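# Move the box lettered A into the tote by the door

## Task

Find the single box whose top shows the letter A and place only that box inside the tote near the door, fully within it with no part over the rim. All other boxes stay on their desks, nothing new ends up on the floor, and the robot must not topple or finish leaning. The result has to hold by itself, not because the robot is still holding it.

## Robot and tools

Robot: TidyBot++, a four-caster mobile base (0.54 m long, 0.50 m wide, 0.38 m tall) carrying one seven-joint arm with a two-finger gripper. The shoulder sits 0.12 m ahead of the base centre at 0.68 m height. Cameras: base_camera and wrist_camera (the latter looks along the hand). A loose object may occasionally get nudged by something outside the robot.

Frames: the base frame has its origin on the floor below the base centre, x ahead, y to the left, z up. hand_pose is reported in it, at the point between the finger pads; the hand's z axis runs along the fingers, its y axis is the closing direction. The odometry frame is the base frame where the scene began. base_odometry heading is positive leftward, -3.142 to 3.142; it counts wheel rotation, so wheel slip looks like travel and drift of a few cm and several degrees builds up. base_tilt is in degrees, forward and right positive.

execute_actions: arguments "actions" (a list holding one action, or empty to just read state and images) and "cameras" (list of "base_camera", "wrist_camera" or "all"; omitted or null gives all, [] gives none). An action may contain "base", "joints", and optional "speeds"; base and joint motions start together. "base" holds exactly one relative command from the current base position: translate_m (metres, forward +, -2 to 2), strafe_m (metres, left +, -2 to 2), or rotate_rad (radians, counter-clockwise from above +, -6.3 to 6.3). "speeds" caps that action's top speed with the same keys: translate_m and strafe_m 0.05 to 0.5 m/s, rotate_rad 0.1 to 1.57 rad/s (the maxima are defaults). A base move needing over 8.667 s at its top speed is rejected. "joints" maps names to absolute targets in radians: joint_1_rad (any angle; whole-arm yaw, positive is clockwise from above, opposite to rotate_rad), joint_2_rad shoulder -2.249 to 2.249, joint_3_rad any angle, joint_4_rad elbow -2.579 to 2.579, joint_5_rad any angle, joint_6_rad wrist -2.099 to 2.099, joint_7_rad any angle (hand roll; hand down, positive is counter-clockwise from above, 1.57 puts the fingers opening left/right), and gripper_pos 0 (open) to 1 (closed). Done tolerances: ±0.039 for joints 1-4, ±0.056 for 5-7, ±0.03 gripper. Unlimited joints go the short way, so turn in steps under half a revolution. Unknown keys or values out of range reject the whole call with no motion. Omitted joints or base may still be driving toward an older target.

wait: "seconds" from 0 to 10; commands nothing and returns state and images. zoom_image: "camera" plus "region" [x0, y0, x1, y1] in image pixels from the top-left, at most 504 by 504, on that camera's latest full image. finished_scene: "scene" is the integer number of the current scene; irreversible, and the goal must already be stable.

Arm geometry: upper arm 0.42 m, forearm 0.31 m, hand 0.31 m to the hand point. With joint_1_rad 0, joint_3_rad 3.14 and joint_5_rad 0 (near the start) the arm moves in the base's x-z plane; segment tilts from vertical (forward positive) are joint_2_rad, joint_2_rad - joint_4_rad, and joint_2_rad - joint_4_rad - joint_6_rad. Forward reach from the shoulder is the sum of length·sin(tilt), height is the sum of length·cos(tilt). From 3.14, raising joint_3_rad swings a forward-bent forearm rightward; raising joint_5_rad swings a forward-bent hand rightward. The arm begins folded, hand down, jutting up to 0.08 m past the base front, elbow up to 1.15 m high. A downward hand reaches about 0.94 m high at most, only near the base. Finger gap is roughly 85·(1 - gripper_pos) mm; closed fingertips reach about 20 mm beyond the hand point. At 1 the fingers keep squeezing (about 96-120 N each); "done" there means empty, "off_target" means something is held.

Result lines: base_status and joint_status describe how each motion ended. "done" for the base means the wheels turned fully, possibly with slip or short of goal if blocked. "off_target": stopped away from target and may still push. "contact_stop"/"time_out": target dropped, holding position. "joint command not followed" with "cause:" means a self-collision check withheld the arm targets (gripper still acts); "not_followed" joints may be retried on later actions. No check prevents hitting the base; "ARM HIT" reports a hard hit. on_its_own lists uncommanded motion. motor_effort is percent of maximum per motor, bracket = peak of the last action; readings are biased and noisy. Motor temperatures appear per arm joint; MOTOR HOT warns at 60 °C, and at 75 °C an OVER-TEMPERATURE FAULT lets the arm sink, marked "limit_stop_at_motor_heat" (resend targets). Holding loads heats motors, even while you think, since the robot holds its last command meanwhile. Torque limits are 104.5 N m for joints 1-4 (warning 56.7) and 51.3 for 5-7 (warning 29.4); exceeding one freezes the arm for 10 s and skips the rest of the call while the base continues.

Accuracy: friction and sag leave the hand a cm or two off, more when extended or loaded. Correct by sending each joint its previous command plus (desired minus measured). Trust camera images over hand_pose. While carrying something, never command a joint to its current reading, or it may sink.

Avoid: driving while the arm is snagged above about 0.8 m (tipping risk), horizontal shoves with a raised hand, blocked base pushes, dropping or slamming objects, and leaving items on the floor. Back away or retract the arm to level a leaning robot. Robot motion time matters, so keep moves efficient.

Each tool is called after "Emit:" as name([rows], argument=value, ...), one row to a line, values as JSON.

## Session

Emit:
execute_actions(actions=[])

Scene clock: 0.00 s.
Motor temperatures (°C, as the motors report them): [31 30 29 31 34 33 34]
base_odometry: x=+0.000 y=+0.000 heading=+0.000 (m, m, rad; odometry frame)
base_tilt: forward=-0.1 right=+0.1 (deg)
base_status: not commanded
joint_positions: joint_1_rad=+0.033 joint_2_rad=-0.333 joint_3_rad=+3.096 joint_4_rad=-2.537 joint_5_rad=+0.000 joint_6_rad=-0.886 joint_7_rad=+1.523 gripper_pos=+0.000
joint_status: not commanded
motor_effort: joint_1_rad=+0 joint_2_rad=-1 joint_3_rad=+0 joint_4_rad=+14 joint_5_rad=+0 joint_6_rad=+3 joint_7_rad=+1 (%)
hand_pose: x=+0.2505 y=+0.0011 z=+0.5824 quat_wxyz=(+0.007, +0.999, -0.019, +0.026) (m; base frame)
pictures: base_camera, wrist_camera
Images, in order (width x height): base_camera 644x364, wrist_camera 644x476.

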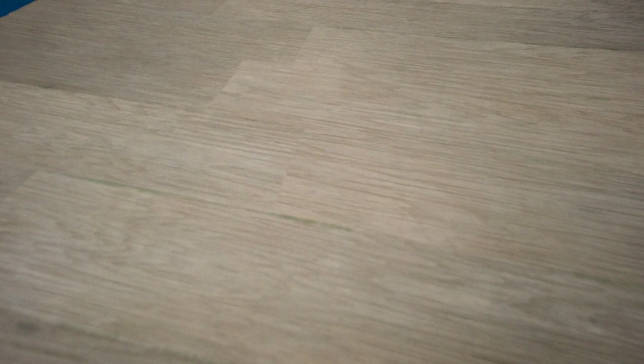

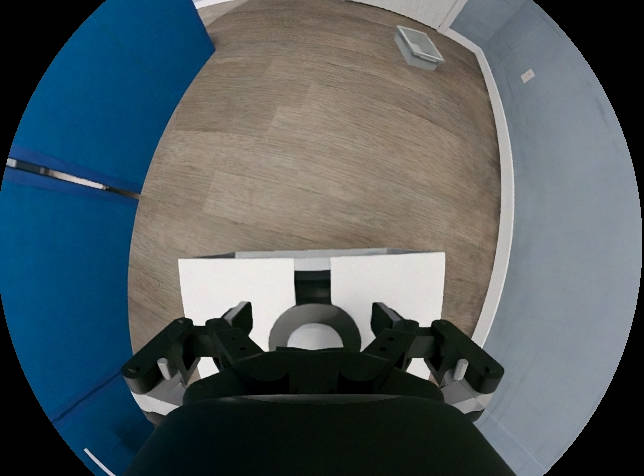

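Emit:
execute_actions([
  {"base":{"rotate_rad":-0.28},"joints":{"joint_1_rad":3.13,"joint_2_rad":0.0,"joint_3_rad":3.16,"joint_4_rad":-0.5,"joint_6_rad":-1.6,"joint_7_rad":1.6}},
])

Scene clock: 5.03 s.
Motor temperatures (°C, as the motors report them): [31 30 29 31 34 33 34]
base_odometry: x=+0.000 y=+0.000 heading=-0.280 (m, m, rad; odometry frame)
base_tilt: forward=-0.1 right=+0.1 (deg)
base_status: done
joint_positions: joint_1_rad=+3.121 joint_2_rad=-0.022 joint_3_rad=+3.141 joint_4_rad=-0.518 joint_5_rad=+0.000 joint_6_rad=-1.578 joint_7_rad=+1.569 gripper_pos=+0.000
joint_status: all done
motor_effort: joint_1_rad=+0(1) joint_2_rad=-12(16) joint_3_rad=+0(1) joint_4_rad=+12(19) joint_5_rad=+0(0) joint_6_rad=+9(9) joint_7_rad=+1(1) (%)
hand_pose: x=-0.2941 y=-0.0099 z=+1.2288 quat_wxyz=(+0.509, +0.008, -0.861, +0.006) (m; base frame)
pictures: base_camera, wrist_camera
Images, in order (width x height): base_camera 644x364, wrist_camera 644x476.

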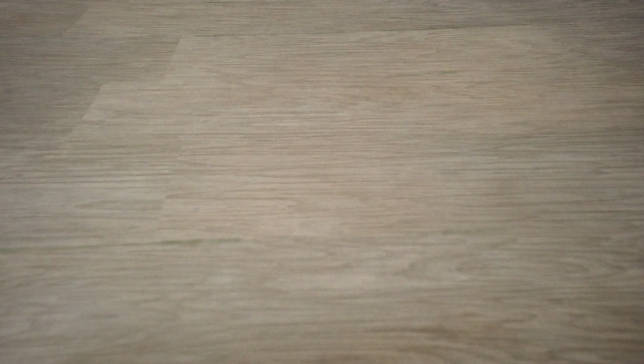

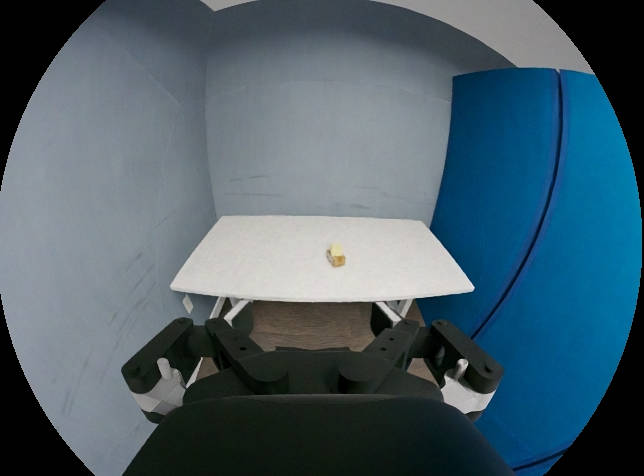

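Emit:
execute_actions([
  {"base":{"translate_m":-0.6},"joints":{"joint_1_rad":-2.96,"joint_2_rad":0.285,"joint_4_rad":-1.11,"joint_6_rad":-1.295}},
], cameras=["wrist_camera"])

Scene clock: 10.47 s.
Motor temperatures (°C, as the motors report them): [31 30 29 31 34 33 34]
base_odometry: x=-0.576 y=+0.167 heading=-0.281 (m, m, rad; odometry frame)
base_tilt: forward=-0.1 right=+0.1 (deg)
base_status: done
joint_positions: joint_1_rad=+3.312 joint_2_rad=+0.298 joint_3_rad=+3.142 joint_4_rad=-1.099 joint_5_rad=+0.000 joint_6_rad=-1.312 joint_7_rad=+1.569 gripper_pos=+0.000
joint_status: all done
motor_effort: joint_1_rad=+0(0) joint_2_rad=-30(36) joint_3_rad=+0(1) joint_4_rad=+18(19) joint_5_rad=+0(1) joint_6_rad=+5(9) joint_7_rad=+1(1) (%)
hand_pose: x=-0.4365 y=+0.0949 z=+0.8559 quat_wxyz=(+0.214, -0.085, -0.973, -0.018) (m; base frame)
pictures: wrist_camera
Images, in order (width x height): wrist_camera 644x476.

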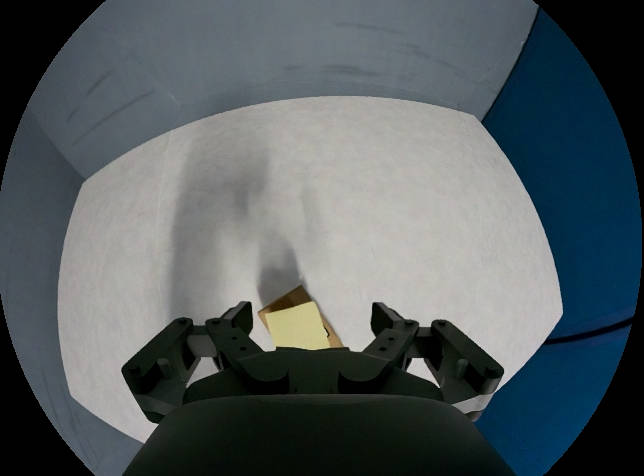

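Emit:
execute_actions([
  {"joints":{"joint_1_rad":-3.0,"joint_2_rad":0.255,"joint_4_rad":-1.23,"joint_6_rad":-1.2,"joint_7_rad":1.86}},
], cameras=["wrist_camera"])

Scene clock: 13.43 s.
Motor temperatures (°C, as the motors report them): [31 30 29 32 34 33 34]
base_odometry: x=-0.576 y=+0.167 heading=-0.281 (m, m, rad; odometry frame)
base_tilt: forward=-0.1 right=+0.1 (deg)
base_status: not commanded
joint_positions: joint_1_rad=+3.291 joint_2_rad=+0.275 joint_3_rad=+3.143 joint_4_rad=-1.215 joint_5_rad=+0.000 joint_6_rad=-1.222 joint_7_rad=+1.835 gripper_pos=+0.000
joint_status: all done
motor_effort: joint_1_rad=+0(1) joint_2_rad=-30(31) joint_3_rad=-1(1) joint_4_rad=+18(19) joint_5_rad=+0(0) joint_6_rad=+5(6) joint_7_rad=+1(1) (%)
hand_pose: x=-0.4322 y=+0.0821 z=+0.8290 quat_wxyz=(+0.209, +0.056, -0.975, -0.044) (m; base frame)
pictures: wrist_camera
Images, in order (width x height): wrist_camera 644x476.

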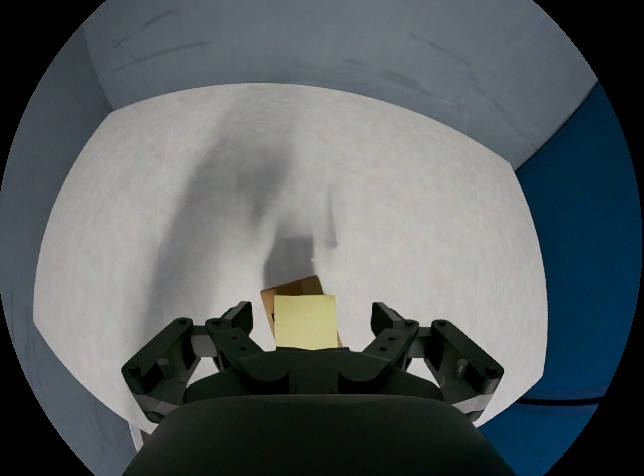

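Emit:
execute_actions([
  {"joints":{"joint_1_rad":-3.01,"joint_2_rad":0.243,"joint_4_rad":-1.364,"joint_6_rad":-1.08}},
], cameras=["wrist_camera"])

Scene clock: 16.77 s.
Motor temperatures (°C, as the motors report them): [31 30 29 32 34 33 34]
base_odometry: x=-0.576 y=+0.167 heading=-0.281 (m, m, rad; odometry frame)
base_tilt: forward=-0.1 right=+0.1 (deg)
base_status: not commanded
joint_positions: joint_1_rad=+3.284 joint_2_rad=+0.261 joint_3_rad=+3.143 joint_4_rad=-1.351 joint_5_rad=+0.000 joint_6_rad=-1.102 joint_7_rad=+1.835 gripper_pos=+0.000
joint_status: all done
motor_effort: joint_1_rad=+0(0) joint_2_rad=-29(31) joint_3_rad=+0(0) joint_4_rad=+18(20) joint_5_rad=+0(0) joint_6_rad=+4(6) joint_7_rad=+1(1) (%)
hand_pose: x=-0.4275 y=+0.0779 z=+0.7924 quat_wxyz=(+0.208, +0.059, -0.975, -0.043) (m; base frame)
pictures: wrist_camera
Images, in order (width x height): wrist_camera 644x476.

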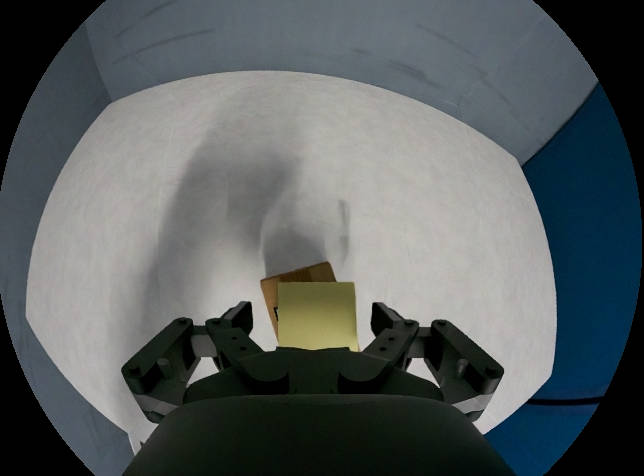

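Emit:
execute_actions([
  {"joints":{"gripper_pos":1.0}},
], cameras=["wrist_camera"])

Emit:
execute_actions([
  {"joints":{"joint_2_rad":0.18}},
], cameras=["wrist_camera"])

Scene clock: 19.03 s.
Motor temperatures (°C, as the motors report them): [31 30 29 32 34 33 34]
base_odometry: x=-0.576 y=+0.167 heading=-0.281 (m, m, rad; odometry frame)
base_tilt: forward=-0.1 right=+0.1 (deg)
base_status: not commanded
joint_positions: joint_1_rad=+3.284 joint_2_rad=+0.253 joint_3_rad=+3.143 joint_4_rad=-1.353 joint_5_rad=+0.000 joint_6_rad=-1.101 joint_7_rad=+1.835 gripper_pos=+0.485
joint_status: gripper_pos off_target (ended at +0.485, target +1.000)
motor_effort: joint_1_rad=+0(1) joint_2_rad=-30(31) joint_3_rad=+0(1) joint_4_rad=+19(19) joint_5_rad=+0(0) joint_6_rad=+5(5) joint_7_rad=+1(1) (%)
hand_pose: x=-0.4261 y=+0.0777 z=+0.7957 quat_wxyz=(+0.211, +0.059, -0.975, -0.044) (m; base frame)
pictures: wrist_camera
Images, in order (width x height): wrist_camera 644x476.

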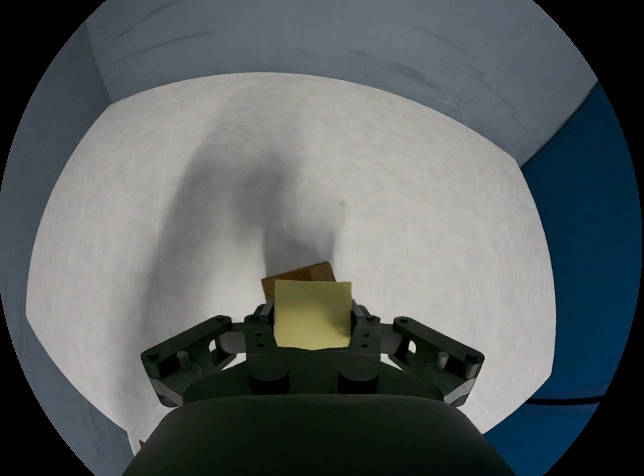

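Scene clock: 19.93 s.
Motor temperatures (°C, as the motors report them): [31 30 29 32 34 33 34]
base_odometry: x=-0.576 y=+0.167 heading=-0.281 (m, m, rad; odometry frame)
base_tilt: forward=-0.1 right=+0.1 (deg)
base_status: not commanded
joint_positions: joint_1_rad=+3.284 joint_2_rad=+0.191 joint_3_rad=+3.143 joint_4_rad=-1.353 joint_5_rad=+0.000 joint_6_rad=-1.101 joint_7_rad=+1.835 gripper_pos=+0.485
joint_status: all done
motor_effort: joint_1_rad=+0(0) joint_2_rad=-28(32) joint_3_rad=+0(0) joint_4_rad=+19(20) joint_5_rad=+0(0) joint_6_rad=+6(6) joint_7_rad=+1(0) (%)
hand_pose: x=-0.4181 y=+0.0765 z=+0.8294 quat_wxyz=(+0.240, +0.058, -0.968, -0.050) (m; base frame)
pictures: wrist_camera
Images, in order (width x height): wrist_camera 644x476.

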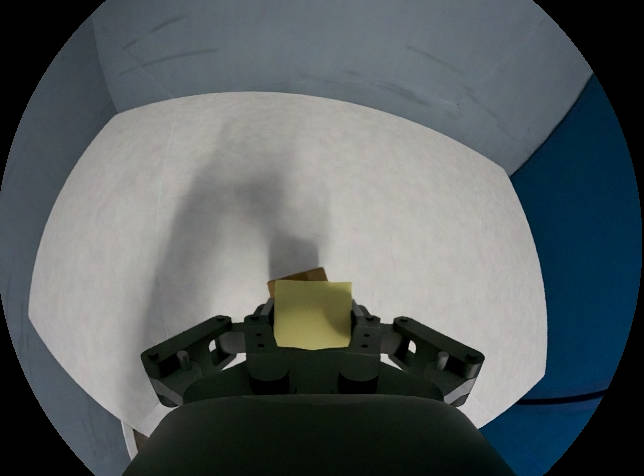

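Emit:
execute_actions([
  {"joints":{"joint_1_rad":2.96}},
], cameras=["wrist_camera"])

Emit:
execute_actions([
  {"joints":{"joint_2_rad":0.345,"joint_6_rad":-1.0}},
], cameras=["wrist_camera"])

Scene clock: 22.73 s.
Motor temperatures (°C, as the motors report them): [31 30 29 32 34 33 34]
base_odometry: x=-0.576 y=+0.167 heading=-0.281 (m, m, rad; odometry frame)
base_tilt: forward=-0.1 right=+0.1 (deg)
base_status: not commanded
joint_positions: joint_1_rad=+2.964 joint_2_rad=+0.191 joint_3_rad=+3.147 joint_4_rad=-1.353 joint_5_rad=+0.000 joint_6_rad=-1.101 joint_7_rad=+1.835 gripper_pos=+0.485
joint_status: all done
motor_effort: joint_1_rad=+0(2) joint_2_rad=-27(28) joint_3_rad=+0(1) joint_4_rad=+19(19) joint_5_rad=+0(1) joint_6_rad=+6(6) joint_7_rad=+1(1) (%)
hand_pose: x=-0.4153 y=-0.0945 z=+0.8293 quat_wxyz=(+0.245, +0.210, -0.946, -0.012) (m; base frame)
pictures: wrist_camera
Images, in order (width x height): wrist_camera 644x476.

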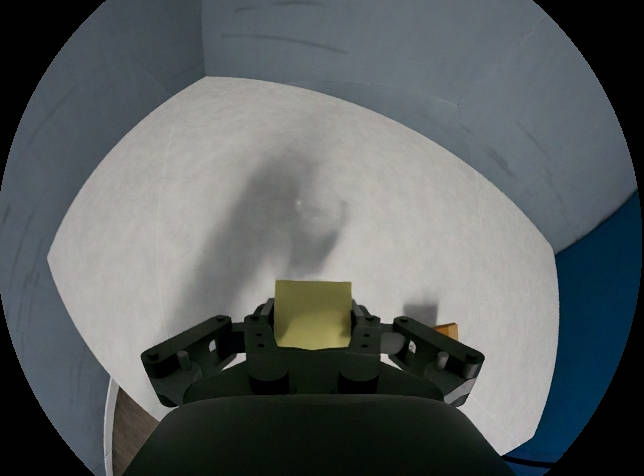

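Scene clock: 23.87 s.
Motor temperatures (°C, as the motors report them): [31 30 29 32 34 33 34]
base_odometry: x=-0.576 y=+0.167 heading=-0.281 (m, m, rad; odometry frame)
base_tilt: forward=-0.1 right=+0.1 (deg)
base_status: not commanded
joint_positions: joint_1_rad=+2.964 joint_2_rad=+0.352 joint_3_rad=+3.147 joint_4_rad=-1.356 joint_5_rad=+0.000 joint_6_rad=-1.022 joint_7_rad=+1.835 gripper_pos=+0.485
joint_status: all done
motor_effort: joint_1_rad=+0(0) joint_2_rad=-33(37) joint_3_rad=+0(1) joint_4_rad=+18(20) joint_5_rad=-1(0) joint_6_rad=+5(6) joint_7_rad=+1(1) (%)
hand_pose: x=-0.4532 y=-0.1012 z=+0.7484 quat_wxyz=(+0.204, +0.212, -0.956, -0.010) (m; base frame)
pictures: wrist_camera
Images, in order (width x height): wrist_camera 644x476.

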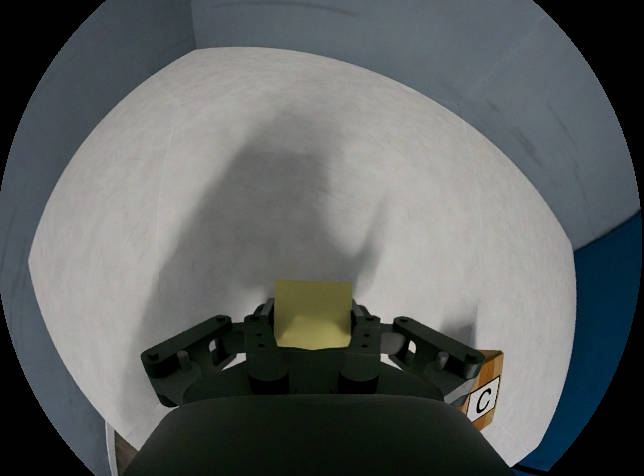

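Emit:
execute_actions([
  {"joints":{"joint_2_rad":0.38}},
], cameras=[])

Scene clock: 25.33 s.
Motor temperatures (°C, as the motors report them): [31 30 29 32 34 33 34]
base_odometry: x=-0.576 y=+0.167 heading=-0.281 (m, m, rad; odometry frame)
base_tilt: forward=-0.1 right=+0.1 (deg)
base_status: not commanded
joint_positions: joint_1_rad=+2.964 joint_2_rad=+0.361 joint_3_rad=+3.147 joint_4_rad=-1.355 joint_5_rad=+0.000 joint_6_rad=-1.018 joint_7_rad=+1.835 gripper_pos=+0.485
joint_status: all done
motor_effort: joint_1_rad=+0(0) joint_2_rad=-30(32) joint_3_rad=-1(1) joint_4_rad=+17(18) joint_5_rad=+0(1) joint_6_rad=+5(5) joint_7_rad=+1(1) (%)
hand_pose: x=-0.4552 y=-0.1016 z=+0.7439 quat_wxyz=(+0.202, +0.213, -0.956, -0.010) (m; base frame)
pictures: none
No camera images: the call's "cameras" was empty. Leave "cameras" out to get every camera's image.

Emit:
execute_actions([
  {"joints":{"gripper_pos":0.15,"joint_2_rad":0.36}},
], cameras=[])

Emit:
execute_actions([
  {"joints":{"joint_2_rad":0.2}},
], cameras=["wrist_camera"])

Emit:
execute_actions([
  {"base":{"strafe_m":0.4},"joints":{"joint_1_rad":-2.2,"joint_2_rad":-0.3,"joint_4_rad":-1.6,"joint_6_rad":-1.3,"joint_7_rad":1.54,"gripper_pos":0}},
], cameras=["wrist_camera"])

Scene clock: 29.33 s.
Motor temperatures (°C, as the motors report them): [31 30 29 32 34 33 34]
base_odometry: x=-0.576 y=+0.167 heading=-0.281 (m, m, rad; odometry frame)
base_tilt: forward=-0.1 right=+0.2 (deg)
base_status: not commanded
joint_positions: joint_1_rad=+2.964 joint_2_rad=+0.361 joint_3_rad=+3.147 joint_4_rad=-1.356 joint_5_rad=+0.000 joint_6_rad=-1.018 joint_7_rad=+1.835 gripper_pos=+0.150
joint_status: all done
motor_effort: joint_1_rad=+0(0) joint_2_rad=-33(34) joint_3_rad=+0(1) joint_4_rad=+18(19) joint_5_rad=+0(0) joint_6_rad=+5(5) joint_7_rad=+1(1) (%)
hand_pose: x=-0.4551 y=-0.1015 z=+0.7440 quat_wxyz=(+0.202, +0.213, -0.956, -0.010) (m; base frame)
pictures: none
No camera images: the call's "cameras" was empty. Leave "cameras" out to get every camera's image.

Scene clock: 30.47 s.
Motor temperatures (°C, as the motors report them): [31 30 29 32 34 33 34]
base_odometry: x=-0.576 y=+0.167 heading=-0.281 (m, m, rad; odometry frame)
base_tilt: forward=-0.1 right=+0.2 (deg)
base_status: not commanded
joint_positions: joint_1_rad=+2.964 joint_2_rad=+0.197 joint_3_rad=+3.147 joint_4_rad=-1.356 joint_5_rad=+0.000 joint_6_rad=-1.018 joint_7_rad=+1.835 gripper_pos=+0.150
joint_status: all done
motor_effort: joint_1_rad=+0(0) joint_2_rad=-27(35) joint_3_rad=+0(1) joint_4_rad=+19(20) joint_5_rad=+0(1) joint_6_rad=+6(6) joint_7_rad=+1(1) (%)
hand_pose: x=-0.4374 y=-0.0983 z=+0.8384 quat_wxyz=(+0.282, +0.208, -0.937, -0.014) (m; base frame)
pictures: wrist_camera
Images, in order (width x height): wrist_camera 644x476.

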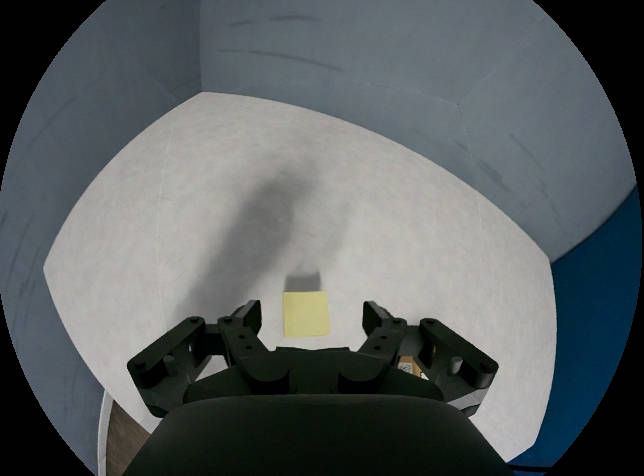

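Scene clock: 32.87 s.
Motor temperatures (°C, as the motors report them): [31 30 29 32 34 33 34]
base_odometry: x=-0.466 y=+0.551 heading=-0.280 (m, m, rad; odometry frame)
base_tilt: forward=-0.1 right=+0.1 (deg)
base_status: done
joint_positions: joint_1_rad=+4.074 joint_2_rad=-0.287 joint_3_rad=+3.159 joint_4_rad=-1.580 joint_5_rad=+0.000 joint_6_rad=-1.280 joint_7_rad=+1.570 gripper_pos=+0.000
joint_status: all done
motor_effort: joint_1_rad=+0(2) joint_2_rad=-8(29) joint_3_rad=+0(3) joint_4_rad=+18(20) joint_5_rad=+0(2) joint_6_rad=+6(6) joint_7_rad=+1(1) (%)
hand_pose: x=-0.0857 y=+0.2853 z=+0.9092 quat_wxyz=(+0.251, -0.439, -0.853, -0.126) (m; base frame)
pictures: wrist_camera
Images, in order (width x height): wrist_camera 644x476.

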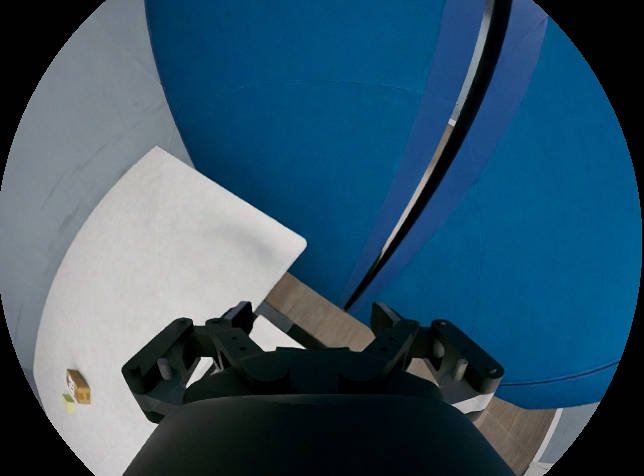

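Emit:
execute_actions([
  {"base":{"translate_m":1.55},"joints":{"joint_1_rad":-0.3,"joint_3_rad":3.13,"joint_6_rad":-1.5}},
])

Scene clock: 38.47 s.
Motor temperatures (°C, as the motors report them): [31 30 29 32 34 33 34]
base_odometry: x=+1.024 y=+0.123 heading=-0.280 (m, m, rad; odometry frame)
base_tilt: forward=+0.0 right=+0.1 (deg)
base_status: done
joint_positions: joint_1_rad=+5.974 joint_2_rad=-0.288 joint_3_rad=+3.149 joint_4_rad=-1.582 joint_5_rad=+0.000 joint_6_rad=-1.479 joint_7_rad=+1.570 gripper_pos=+0.000
joint_status: all done
motor_effort: joint_1_rad=+0(1) joint_2_rad=-7(10) joint_3_rad=+0(2) joint_4_rad=+18(18) joint_5_rad=+0(1) joint_6_rad=+5(7) joint_7_rad=+1(1) (%)
hand_pose: x=+0.4006 y=+0.0885 z=+0.8807 quat_wxyz=(+0.028, -0.972, -0.147, -0.181) (m; base frame)
pictures: base_camera, wrist_camera
Images, in order (width x height): base_camera 644x364, wrist_camera 644x476.

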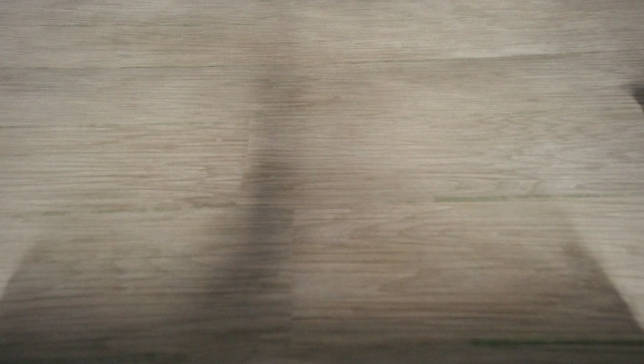

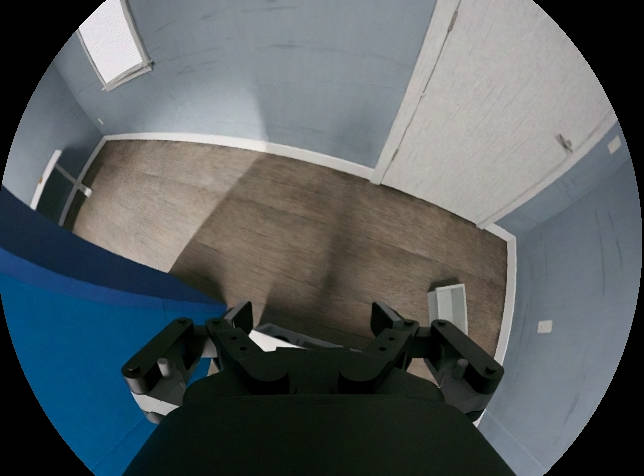

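Emit:
execute_actions([
  {"base":{"translate_m":0.7},"joints":{"joint_1_rad":-1.0,"joint_2_rad":-0.3,"joint_4_rad":-1.0,"joint_6_rad":-1.6}},
], cameras=["base_camera"])

Emit:
execute_actions([
  {"joints":{"joint_1_rad":-1.6,"joint_6_rad":-1.4}},
], cameras=["wrist_camera"])

Scene clock: 43.93 s.
Motor temperatures (°C, as the motors report them): [31 30 29 32 34 33 34]
base_odometry: x=+1.697 y=-0.070 heading=-0.280 (m, m, rad; odometry frame)
base_tilt: forward=-0.1 right=+0.1 (deg)
base_status: done
joint_positions: joint_1_rad=+5.293 joint_2_rad=-0.294 joint_3_rad=+3.144 joint_4_rad=-1.018 joint_5_rad=+0.000 joint_6_rad=-1.578 joint_7_rad=+1.570 gripper_pos=+0.000
joint_status: all done
motor_effort: joint_1_rad=+0(0) joint_2_rad=-4(7) joint_3_rad=+0(1) joint_4_rad=+14(18) joint_5_rad=+0(1) joint_6_rad=+7(8) joint_7_rad=+1(1) (%)
hand_pose: x=+0.2934 y=+0.2662 z=+1.1121 quat_wxyz=(+0.193, -0.804, -0.433, -0.359) (m; base frame)
pictures: base_camera
Images, in order (width x height): base_camera 644x364.

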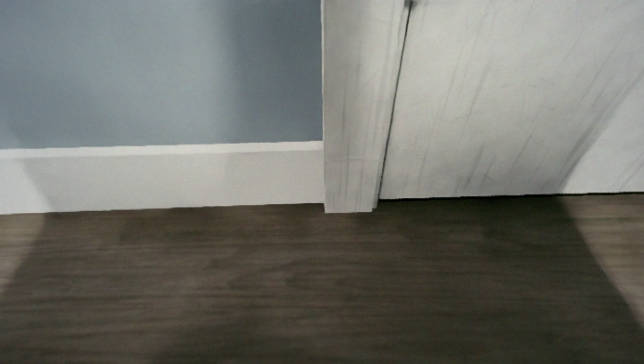

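Scene clock: 45.77 s.
Motor temperatures (°C, as the motors report them): [31 30 29 32 34 33 34]
base_odometry: x=+1.697 y=-0.070 heading=-0.280 (m, m, rad; odometry frame)
base_tilt: forward=-0.1 right=+0.1 (deg)
base_status: not commanded
joint_positions: joint_1_rad=+4.693 joint_2_rad=-0.294 joint_3_rad=+3.144 joint_4_rad=-1.018 joint_5_rad=+0.000 joint_6_rad=-1.421 joint_7_rad=+1.570 gripper_pos=+0.000
joint_status: all done
motor_effort: joint_1_rad=+0(0) joint_2_rad=-4(4) joint_3_rad=+0(0) joint_4_rad=+15(15) joint_5_rad=-1(1) joint_6_rad=+8(8) joint_7_rad=+0(1) (%)
hand_pose: x=+0.1118 y=+0.3478 z=+1.1508 quat_wxyz=(+0.341, -0.616, -0.627, -0.335) (m; base frame)
pictures: wrist_camera
Images, in order (width x height): wrist_camera 644x476.

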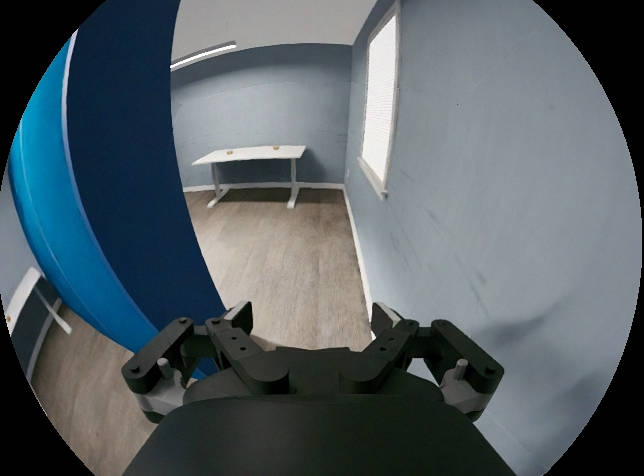

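Emit:
execute_actions([
  {"base":{"strafe_m":1.9},"joints":{"joint_1_rad":-2.2,"joint_2_rad":-0.25,"joint_4_rad":-0.7,"joint_6_rad":-1.7}},
])

Scene clock: 52.33 s.
Motor temperatures (°C, as the motors report them): [31 30 29 32 34 33 34]
base_odometry: x=+2.223 y=+1.756 heading=-0.280 (m, m, rad; odometry frame)
base_tilt: forward=-0.1 right=+0.1 (deg)
base_status: done
joint_positions: joint_1_rad=+4.093 joint_2_rad=-0.255 joint_3_rad=+3.143 joint_4_rad=-0.718 joint_5_rad=+0.000 joint_6_rad=-1.679 joint_7_rad=+1.570 gripper_pos=+0.000
joint_status: all done
motor_effort: joint_1_rad=+0(1) joint_2_rad=-2(4) joint_3_rad=+0(1) joint_4_rad=+12(17) joint_5_rad=+0(1) joint_6_rad=+9(8) joint_7_rad=+1(1) (%)
hand_pose: x=-0.0535 y=+0.2408 z=+1.2018 quat_wxyz=(+0.426, -0.403, -0.780, -0.220) (m; base frame)
pictures: base_camera, wrist_camera
Images, in order (width x height): base_camera 644x364, wrist_camera 644x476.

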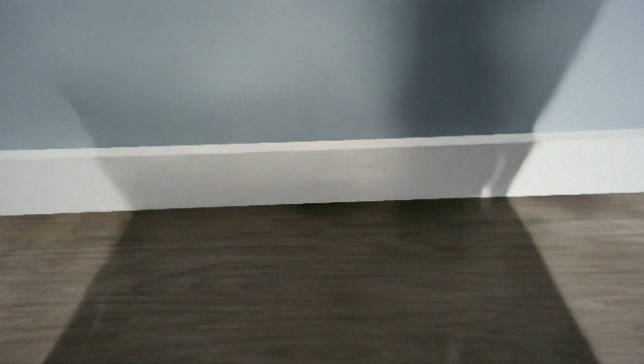

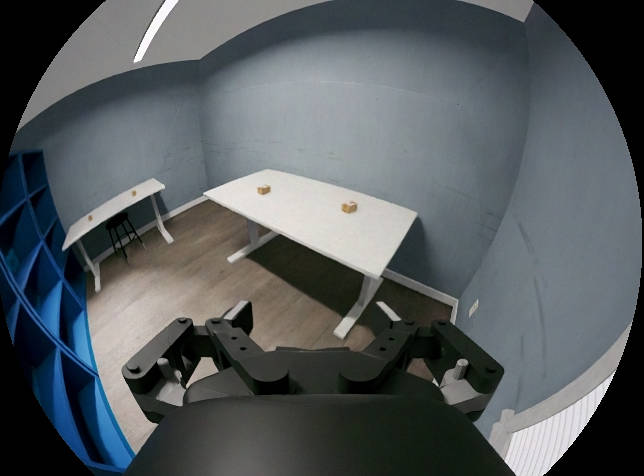

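Emit:
execute_actions([
  {"base":{"translate_m":-0.85},"joints":{"joint_1_rad":-1.57,"joint_2_rad":0.45,"joint_4_rad":-0.2,"joint_6_rad":-1.65}},
], cameras=["wrist_camera"])

Scene clock: 58.07 s.
Motor temperatures (°C, as the motors report them): [31 30 29 32 34 33 34]
base_odometry: x=+1.406 y=+1.992 heading=-0.280 (m, m, rad; odometry frame)
base_tilt: forward=-0.1 right=+0.1 (deg)
base_status: done
joint_positions: joint_1_rad=+4.707 joint_2_rad=+0.453 joint_3_rad=+3.143 joint_4_rad=-0.219 joint_5_rad=+0.000 joint_6_rad=-1.671 joint_7_rad=+1.570 gripper_pos=+0.000
joint_status: all done
motor_effort: joint_1_rad=+0(3) joint_2_rad=-31(35) joint_3_rad=-1(1) joint_4_rad=+14(16) joint_5_rad=+0(1) joint_6_rad=+7(8) joint_7_rad=+1(1) (%)
hand_pose: x=+0.1151 y=+0.6026 z=+1.0892 quat_wxyz=(+0.275, -0.650, -0.653, -0.275) (m; base frame)
pictures: wrist_camera
Images, in order (width x height): wrist_camera 644x476.

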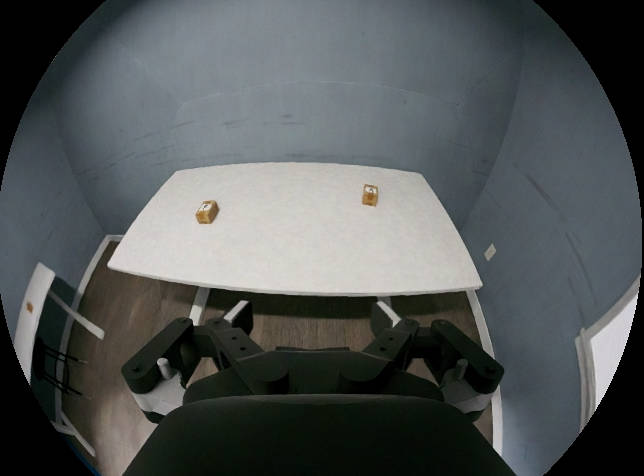

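Emit:
zoom_image(camera="wrist_camera", region=[345, 175, 395, 215])

Emit:
zoom_image(camera="wrist_camera", region=[182, 190, 232, 230])

Region (345, 175, 395, 215) of wrist_camera's 644x476 image, scaled by 10.080; it fills the top 403 rows of this view, and the rest is white.

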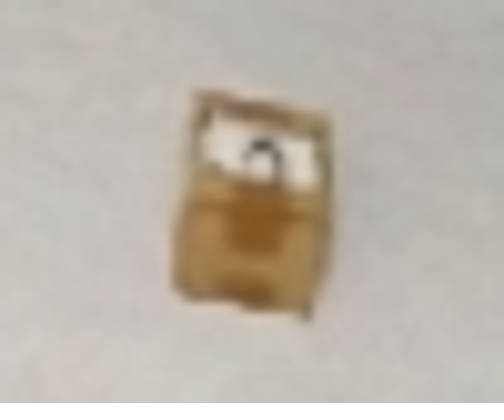

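Region (182, 190, 232, 230) of wrist_camera's 644x476 image, scaled by 10.080; it fills the top 403 rows of this view, and the rest is white.

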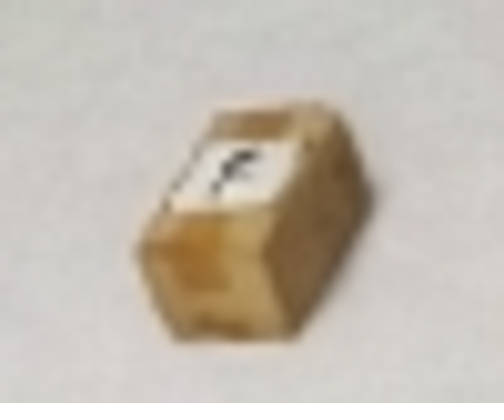

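Emit:
execute_actions([
  {"base":{"strafe_m":0.3},"joints":{"joint_2_rad":0.6,"joint_6_rad":-1.75}},
], cameras=["wrist_camera"])

Emit:
zoom_image(camera="wrist_camera", region=[130, 170, 450, 300])

Scene clock: 62.17 s.
Motor temperatures (°C, as the motors report them): [31 30 29 32 34 33 34]
base_odometry: x=+1.489 y=+2.280 heading=-0.280 (m, m, rad; odometry frame)
base_tilt: forward=-0.1 right=+0.1 (deg)
base_status: done
joint_positions: joint_1_rad=+4.708 joint_2_rad=+0.609 joint_3_rad=+3.143 joint_4_rad=-0.208 joint_5_rad=+0.000 joint_6_rad=-1.732 joint_7_rad=+1.570 gripper_pos=+0.000
joint_status: all done
motor_effort: joint_1_rad=+0(1) joint_2_rad=-37(43) joint_3_rad=-1(1) joint_4_rad=+15(16) joint_5_rad=+0(1) joint_6_rad=+7(9) joint_7_rad=+0(1) (%)
hand_pose: x=+0.1151 y=+0.6437 z=+0.9839 quat_wxyz=(+0.207, -0.675, -0.677, -0.206) (m; base frame)
pictures: wrist_camera
Images, in order (width x height): wrist_camera 644x476.

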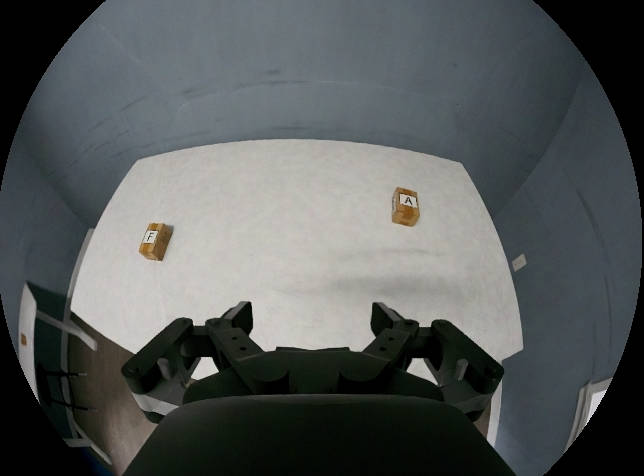

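Region (130, 170, 450, 300) of wrist_camera's 644x476 image, scaled by 1.575; it fills the top 205 rows of this view, and the rest is white.

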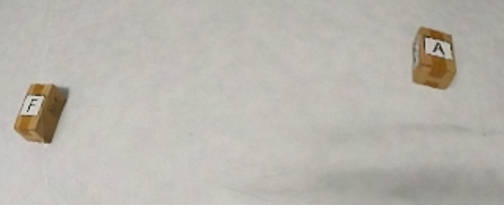

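Emit:
execute_actions([
  {"base":{"translate_m":0.205},"joints":{"joint_2_rad":0.245,"joint_4_rad":-1.33,"joint_6_rad":-0.95}},
], cameras=["wrist_camera"])

Emit:
execute_actions([
  {"base":{"strafe_m":0.26}},
])

Scene clock: 68.83 s.
Motor temperatures (°C, as the motors report them): [31 30 29 32 34 33 34]
base_odometry: x=+1.686 y=+2.224 heading=-0.279 (m, m, rad; odometry frame)
base_tilt: forward=-0.1 right=+0.1 (deg)
base_status: done
joint_positions: joint_1_rad=+4.718 joint_2_rad=+0.265 joint_3_rad=+3.143 joint_4_rad=-1.313 joint_5_rad=+0.000 joint_6_rad=-0.972 joint_7_rad=+1.570 gripper_pos=+0.000
joint_status: all done
motor_effort: joint_1_rad=+0(3) joint_2_rad=-30(39) joint_3_rad=-1(2) joint_4_rad=+19(20) joint_5_rad=+0(0) joint_6_rad=+7(6) joint_7_rad=+1(1) (%)
hand_pose: x=+0.1219 y=+0.5981 z=+0.8275 quat_wxyz=(+0.205, -0.679, -0.674, -0.207) (m; base frame)
pictures: wrist_camera
Images, in order (width x height): wrist_camera 644x476.

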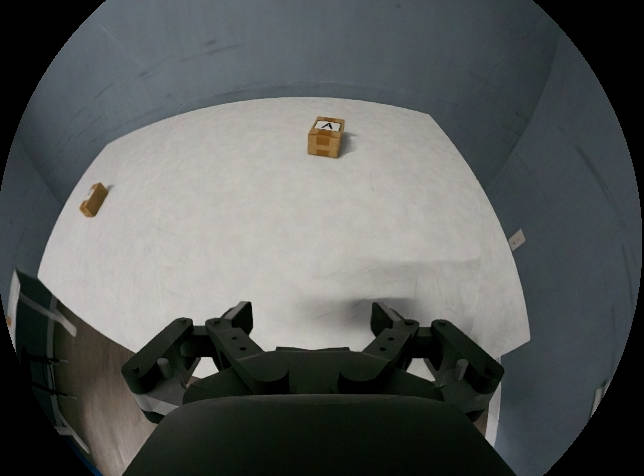

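Scene clock: 70.63 s.
Motor temperatures (°C, as the motors report them): [31 30 29 32 34 33 34]
base_odometry: x=+1.758 y=+2.474 heading=-0.280 (m, m, rad; odometry frame)
base_tilt: forward=-0.1 right=+0.1 (deg)
base_status: done
joint_positions: joint_1_rad=+4.718 joint_2_rad=+0.254 joint_3_rad=+3.143 joint_4_rad=-1.314 joint_5_rad=+0.000 joint_6_rad=-0.967 joint_7_rad=+1.570 gripper_pos=+0.000
joint_status: not commanded
motor_effort: joint_1_rad=+0(0) joint_2_rad=-30(35) joint_3_rad=+0(0) joint_4_rad=+19(20) joint_5_rad=+0(1) joint_6_rad=+6(7) joint_7_rad=+1(1) (%)
hand_pose: x=+0.1219 y=+0.5974 z=+0.8340 quat_wxyz=(+0.210, -0.677, -0.672, -0.212) (m; base frame)
pictures: base_camera, wrist_camera
Images, in order (width x height): base_camera 644x364, wrist_camera 644x476.

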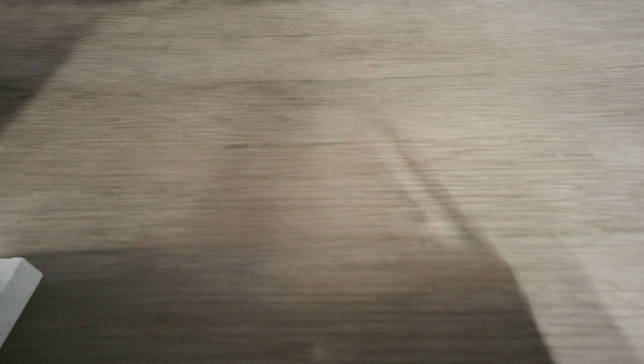

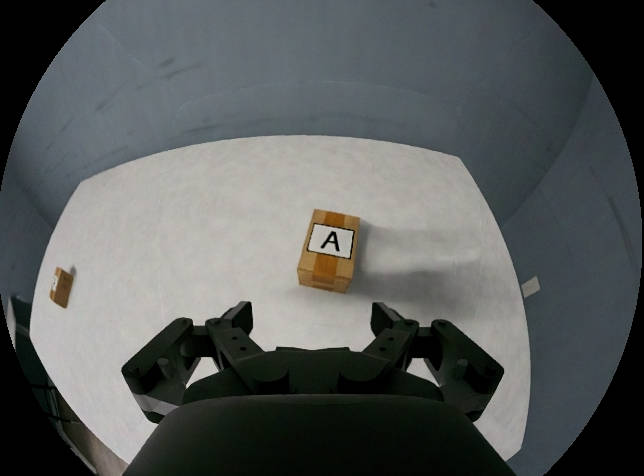

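Emit:
execute_actions([
  {"joints":{"joint_1_rad":-1.527,"joint_2_rad":0.48,"joint_4_rad":-1.09,"joint_6_rad":-0.925,"joint_7_rad":1.34}},
], cameras=["wrist_camera"])

Scene clock: 74.40 s.
Motor temperatures (°C, as the motors report them): [31 30 29 32 34 33 34]
base_odometry: x=+1.758 y=+2.474 heading=-0.280 (m, m, rad; odometry frame)
base_tilt: forward=-0.1 right=+0.1 (deg)
base_status: not commanded
joint_positions: joint_1_rad=+4.747 joint_2_rad=+0.479 joint_3_rad=+3.143 joint_4_rad=-1.108 joint_5_rad=+0.000 joint_6_rad=-0.945 joint_7_rad=+1.369 gripper_pos=+0.000
joint_status: all done
motor_effort: joint_1_rad=+0(1) joint_2_rad=-38(41) joint_3_rad=+0(1) joint_4_rad=+19(21) joint_5_rad=+0(0) joint_6_rad=+6(7) joint_7_rad=+1(1) (%)
hand_pose: x=+0.1422 y=+0.6859 z=+0.7947 quat_wxyz=(+0.229, -0.750, -0.590, -0.194) (m; base frame)
pictures: wrist_camera
Images, in order (width x height): wrist_camera 644x476.

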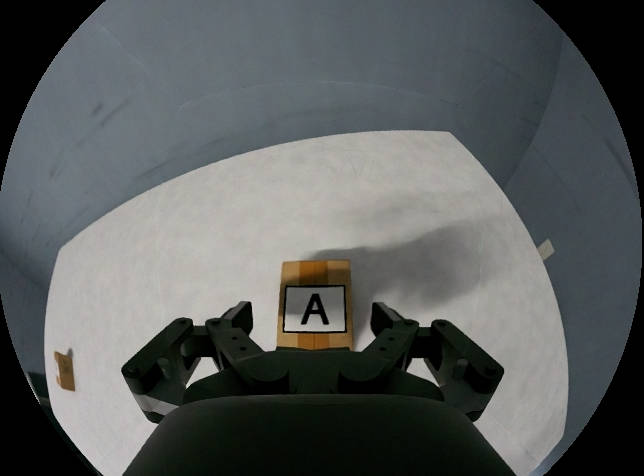

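Emit:
execute_actions([
  {"joints":{"joint_2_rad":0.53,"joint_4_rad":-1.19,"joint_6_rad":-0.816}},
], cameras=["wrist_camera"])

Scene clock: 77.23 s.
Motor temperatures (°C, as the motors report them): [31 30 29 32 34 33 34]
base_odometry: x=+1.758 y=+2.474 heading=-0.280 (m, m, rad; odometry frame)
base_tilt: forward=-0.1 right=+0.1 (deg)
base_status: not commanded
joint_positions: joint_1_rad=+4.747 joint_2_rad=+0.523 joint_3_rad=+3.143 joint_4_rad=-1.177 joint_5_rad=+0.000 joint_6_rad=-0.837 joint_7_rad=+1.369 gripper_pos=+0.000
joint_status: all done
motor_effort: joint_1_rad=-1(1) joint_2_rad=-40(41) joint_3_rad=+0(1) joint_4_rad=+19(21) joint_5_rad=+0(0) joint_6_rad=+5(7) joint_7_rad=+1(1) (%)
hand_pose: x=+0.1426 y=+0.6985 z=+0.7494 quat_wxyz=(+0.227, -0.750, -0.591, -0.193) (m; base frame)
pictures: wrist_camera
Images, in order (width x height): wrist_camera 644x476.

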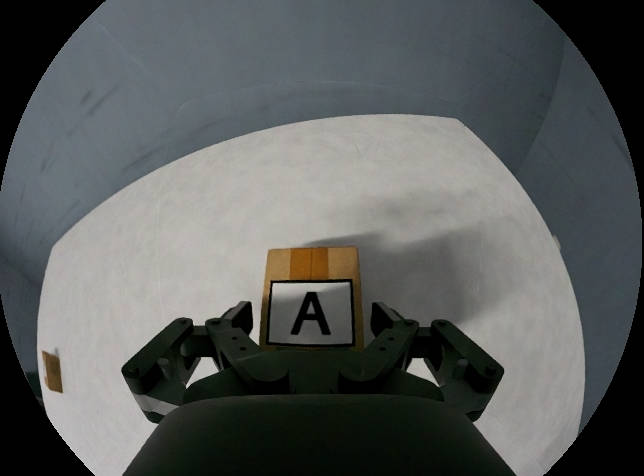

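Emit:
execute_actions([
  {"joints":{"gripper_pos":1.0,"joint_2_rad":0.515}},
], cameras=["wrist_camera"])

Emit:
execute_actions([
  {"joints":{"joint_2_rad":0.4}},
], cameras=["wrist_camera"])

Scene clock: 79.90 s.
Motor temperatures (°C, as the motors report them): [31 30 29 32 34 33 34]
base_odometry: x=+1.758 y=+2.474 heading=-0.280 (m, m, rad; odometry frame)
base_tilt: forward=-0.1 right=+0.1 (deg)
base_status: not commanded
joint_positions: joint_1_rad=+4.747 joint_2_rad=+0.518 joint_3_rad=+3.143 joint_4_rad=-1.180 joint_5_rad=+0.000 joint_6_rad=-0.835 joint_7_rad=+1.369 gripper_pos=+0.336
joint_status: gripper_pos off_target (ended at +0.336, target +1.000); the others done
motor_effort: joint_1_rad=+0(1) joint_2_rad=-39(40) joint_3_rad=+0(1) joint_4_rad=+19(20) joint_5_rad=+0(1) joint_6_rad=+7(7) joint_7_rad=+1(1) (%)
hand_pose: x=+0.1426 y=+0.6979 z=+0.7522 quat_wxyz=(+0.229, -0.750, -0.590, -0.194) (m; base frame)
pictures: wrist_camera
Images, in order (width x height): wrist_camera 644x476.

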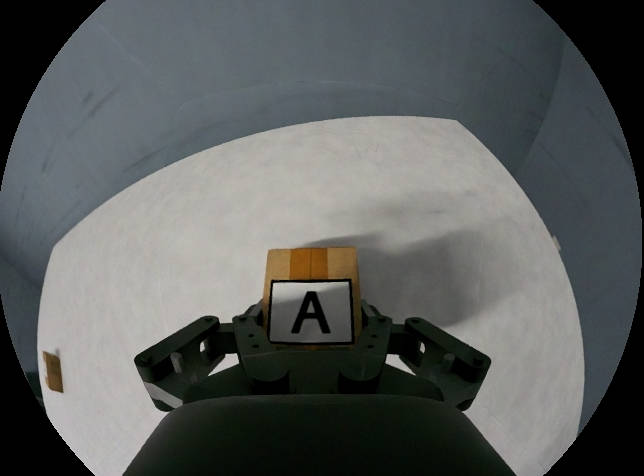

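Scene clock: 80.97 s.
Motor temperatures (°C, as the motors report them): [31 30 29 32 34 33 34]
base_odometry: x=+1.758 y=+2.474 heading=-0.280 (m, m, rad; odometry frame)
base_tilt: forward=-0.1 right=+0.1 (deg)
base_status: not commanded
joint_positions: joint_1_rad=+4.747 joint_2_rad=+0.405 joint_3_rad=+3.143 joint_4_rad=-1.184 joint_5_rad=+0.000 joint_6_rad=-0.835 joint_7_rad=+1.369 gripper_pos=+0.336
joint_status: all done
motor_effort: joint_1_rad=+0(0) joint_2_rad=-36(44) joint_3_rad=+0(1) joint_4_rad=+20(22) joint_5_rad=+0(0) joint_6_rad=+7(8) joint_7_rad=+1(1) (%)
hand_pose: x=+0.1422 y=+0.6847 z=+0.8283 quat_wxyz=(+0.268, -0.736, -0.579, -0.227) (m; base frame)
pictures: wrist_camera
Images, in order (width x height): wrist_camera 644x476.

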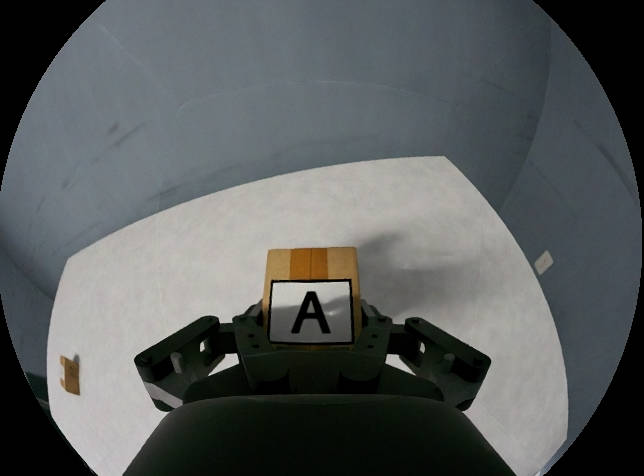

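Emit:
execute_actions([
  {"base":{"strafe_m":-0.46},"joints":{"joint_1_rad":-2.6,"joint_2_rad":-0.3,"joint_4_rad":-1.6,"joint_6_rad":-1.3}},
], cameras=[])

Emit:
execute_actions([
  {"base":{"translate_m":0.62},"joints":{"joint_1_rad":1.75,"joint_4_rad":-2.0,"joint_6_rad":-0.8}},
])

Scene clock: 85.97 s.
Motor temperatures (°C, as the motors report them): [31 30 29 32 34 33 34]
base_odometry: x=+1.631 y=+2.032 heading=-0.279 (m, m, rad; odometry frame)
base_tilt: forward=-0.1 right=+0.1 (deg)
base_status: done
joint_positions: joint_1_rad=+3.690 joint_2_rad=-0.288 joint_3_rad=+3.130 joint_4_rad=-1.585 joint_5_rad=+0.000 joint_6_rad=-1.285 joint_7_rad=+1.369 gripper_pos=+0.336
joint_status: all done
motor_effort: joint_1_rad=+0(3) joint_2_rad=-7(41) joint_3_rad=+0(3) joint_4_rad=+19(22) joint_5_rad=+0(2) joint_6_rad=+7(7) joint_7_rad=+0(1) (%)
hand_pose: x=-0.1813 y=+0.1765 z=+0.9062 quat_wxyz=(+0.272, -0.347, -0.896, -0.048) (m; base frame)
pictures: none
No camera images: the call's "cameras" was empty. Leave "cameras" out to get every camera's image.

Scene clock: 89.03 s.
Motor temperatures (°C, as the motors report them): [31 30 29 32 34 33 34]
base_odometry: x=+2.228 y=+1.860 heading=-0.280 (m, m, rad; odometry frame)
base_tilt: forward=+0.0 right=+0.1 (deg)
base_status: done
joint_positions: joint_1_rad=+1.759 joint_2_rad=-0.289 joint_3_rad=+3.130 joint_4_rad=-1.985 joint_5_rad=+0.000 joint_6_rad=-0.825 joint_7_rad=+1.369 gripper_pos=+0.336
joint_status: all done
motor_effort: joint_1_rad=+0(1) joint_2_rad=-9(13) joint_3_rad=+0(1) joint_4_rad=+20(20) joint_5_rad=+0(1) joint_6_rad=+7(7) joint_7_rad=+1(1) (%)
hand_pose: x=+0.0552 y=-0.3675 z=+0.7927 quat_wxyz=(+0.215, +0.535, -0.787, +0.217) (m; base frame)
pictures: base_camera, wrist_camera
Images, in order (width x height): base_camera 644x364, wrist_camera 644x476.

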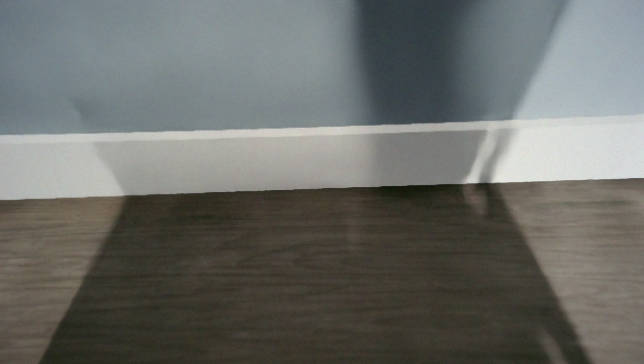

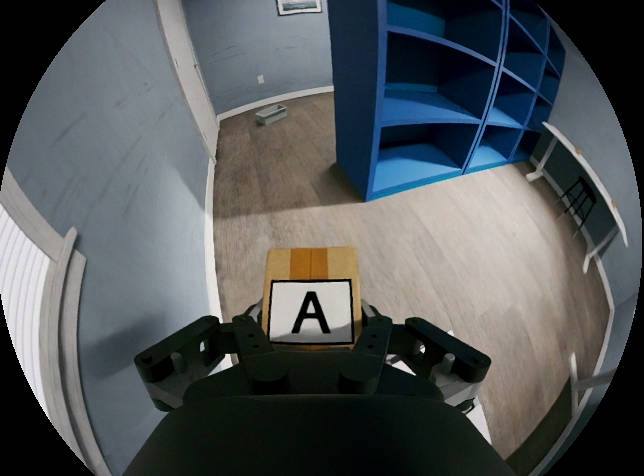

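Emit:
execute_actions([
  {"base":{"strafe_m":-2.0},"joints":{"joint_1_rad":2.0,"joint_2_rad":0.3,"joint_3_rad":3.15,"joint_4_rad":-1.9,"joint_6_rad":-0.92}},
])

Scene clock: 95.90 s.
Motor temperatures (°C, as the motors report them): [31 30 29 32 34 33 34]
base_odometry: x=+1.677 y=-0.063 heading=-0.279 (m, m, rad; odometry frame)
base_tilt: forward=-0.1 right=+0.2 (deg)
base_status: done
joint_positions: joint_1_rad=+1.991 joint_2_rad=+0.295 joint_3_rad=+3.132 joint_4_rad=-1.916 joint_5_rad=+0.000 joint_6_rad=-0.899 joint_7_rad=+1.369 gripper_pos=+0.336
joint_status: all done
motor_effort: joint_1_rad=+0(1) joint_2_rad=-25(27) joint_3_rad=-1(0) joint_4_rad=+13(21) joint_5_rad=+1(0) joint_6_rad=+2(9) joint_7_rad=+1(1) (%)
hand_pose: x=-0.0329 y=-0.3527 z=+0.5853 quat_wxyz=(+0.011, +0.461, -0.887, +0.011) (m; base frame)
pictures: base_camera, wrist_camera
Images, in order (width x height): base_camera 644x364, wrist_camera 644x476.

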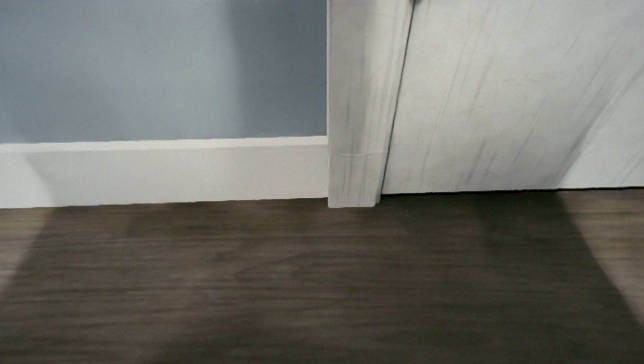

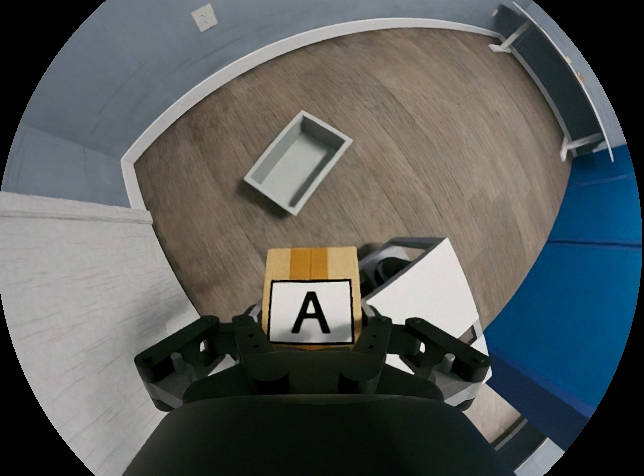

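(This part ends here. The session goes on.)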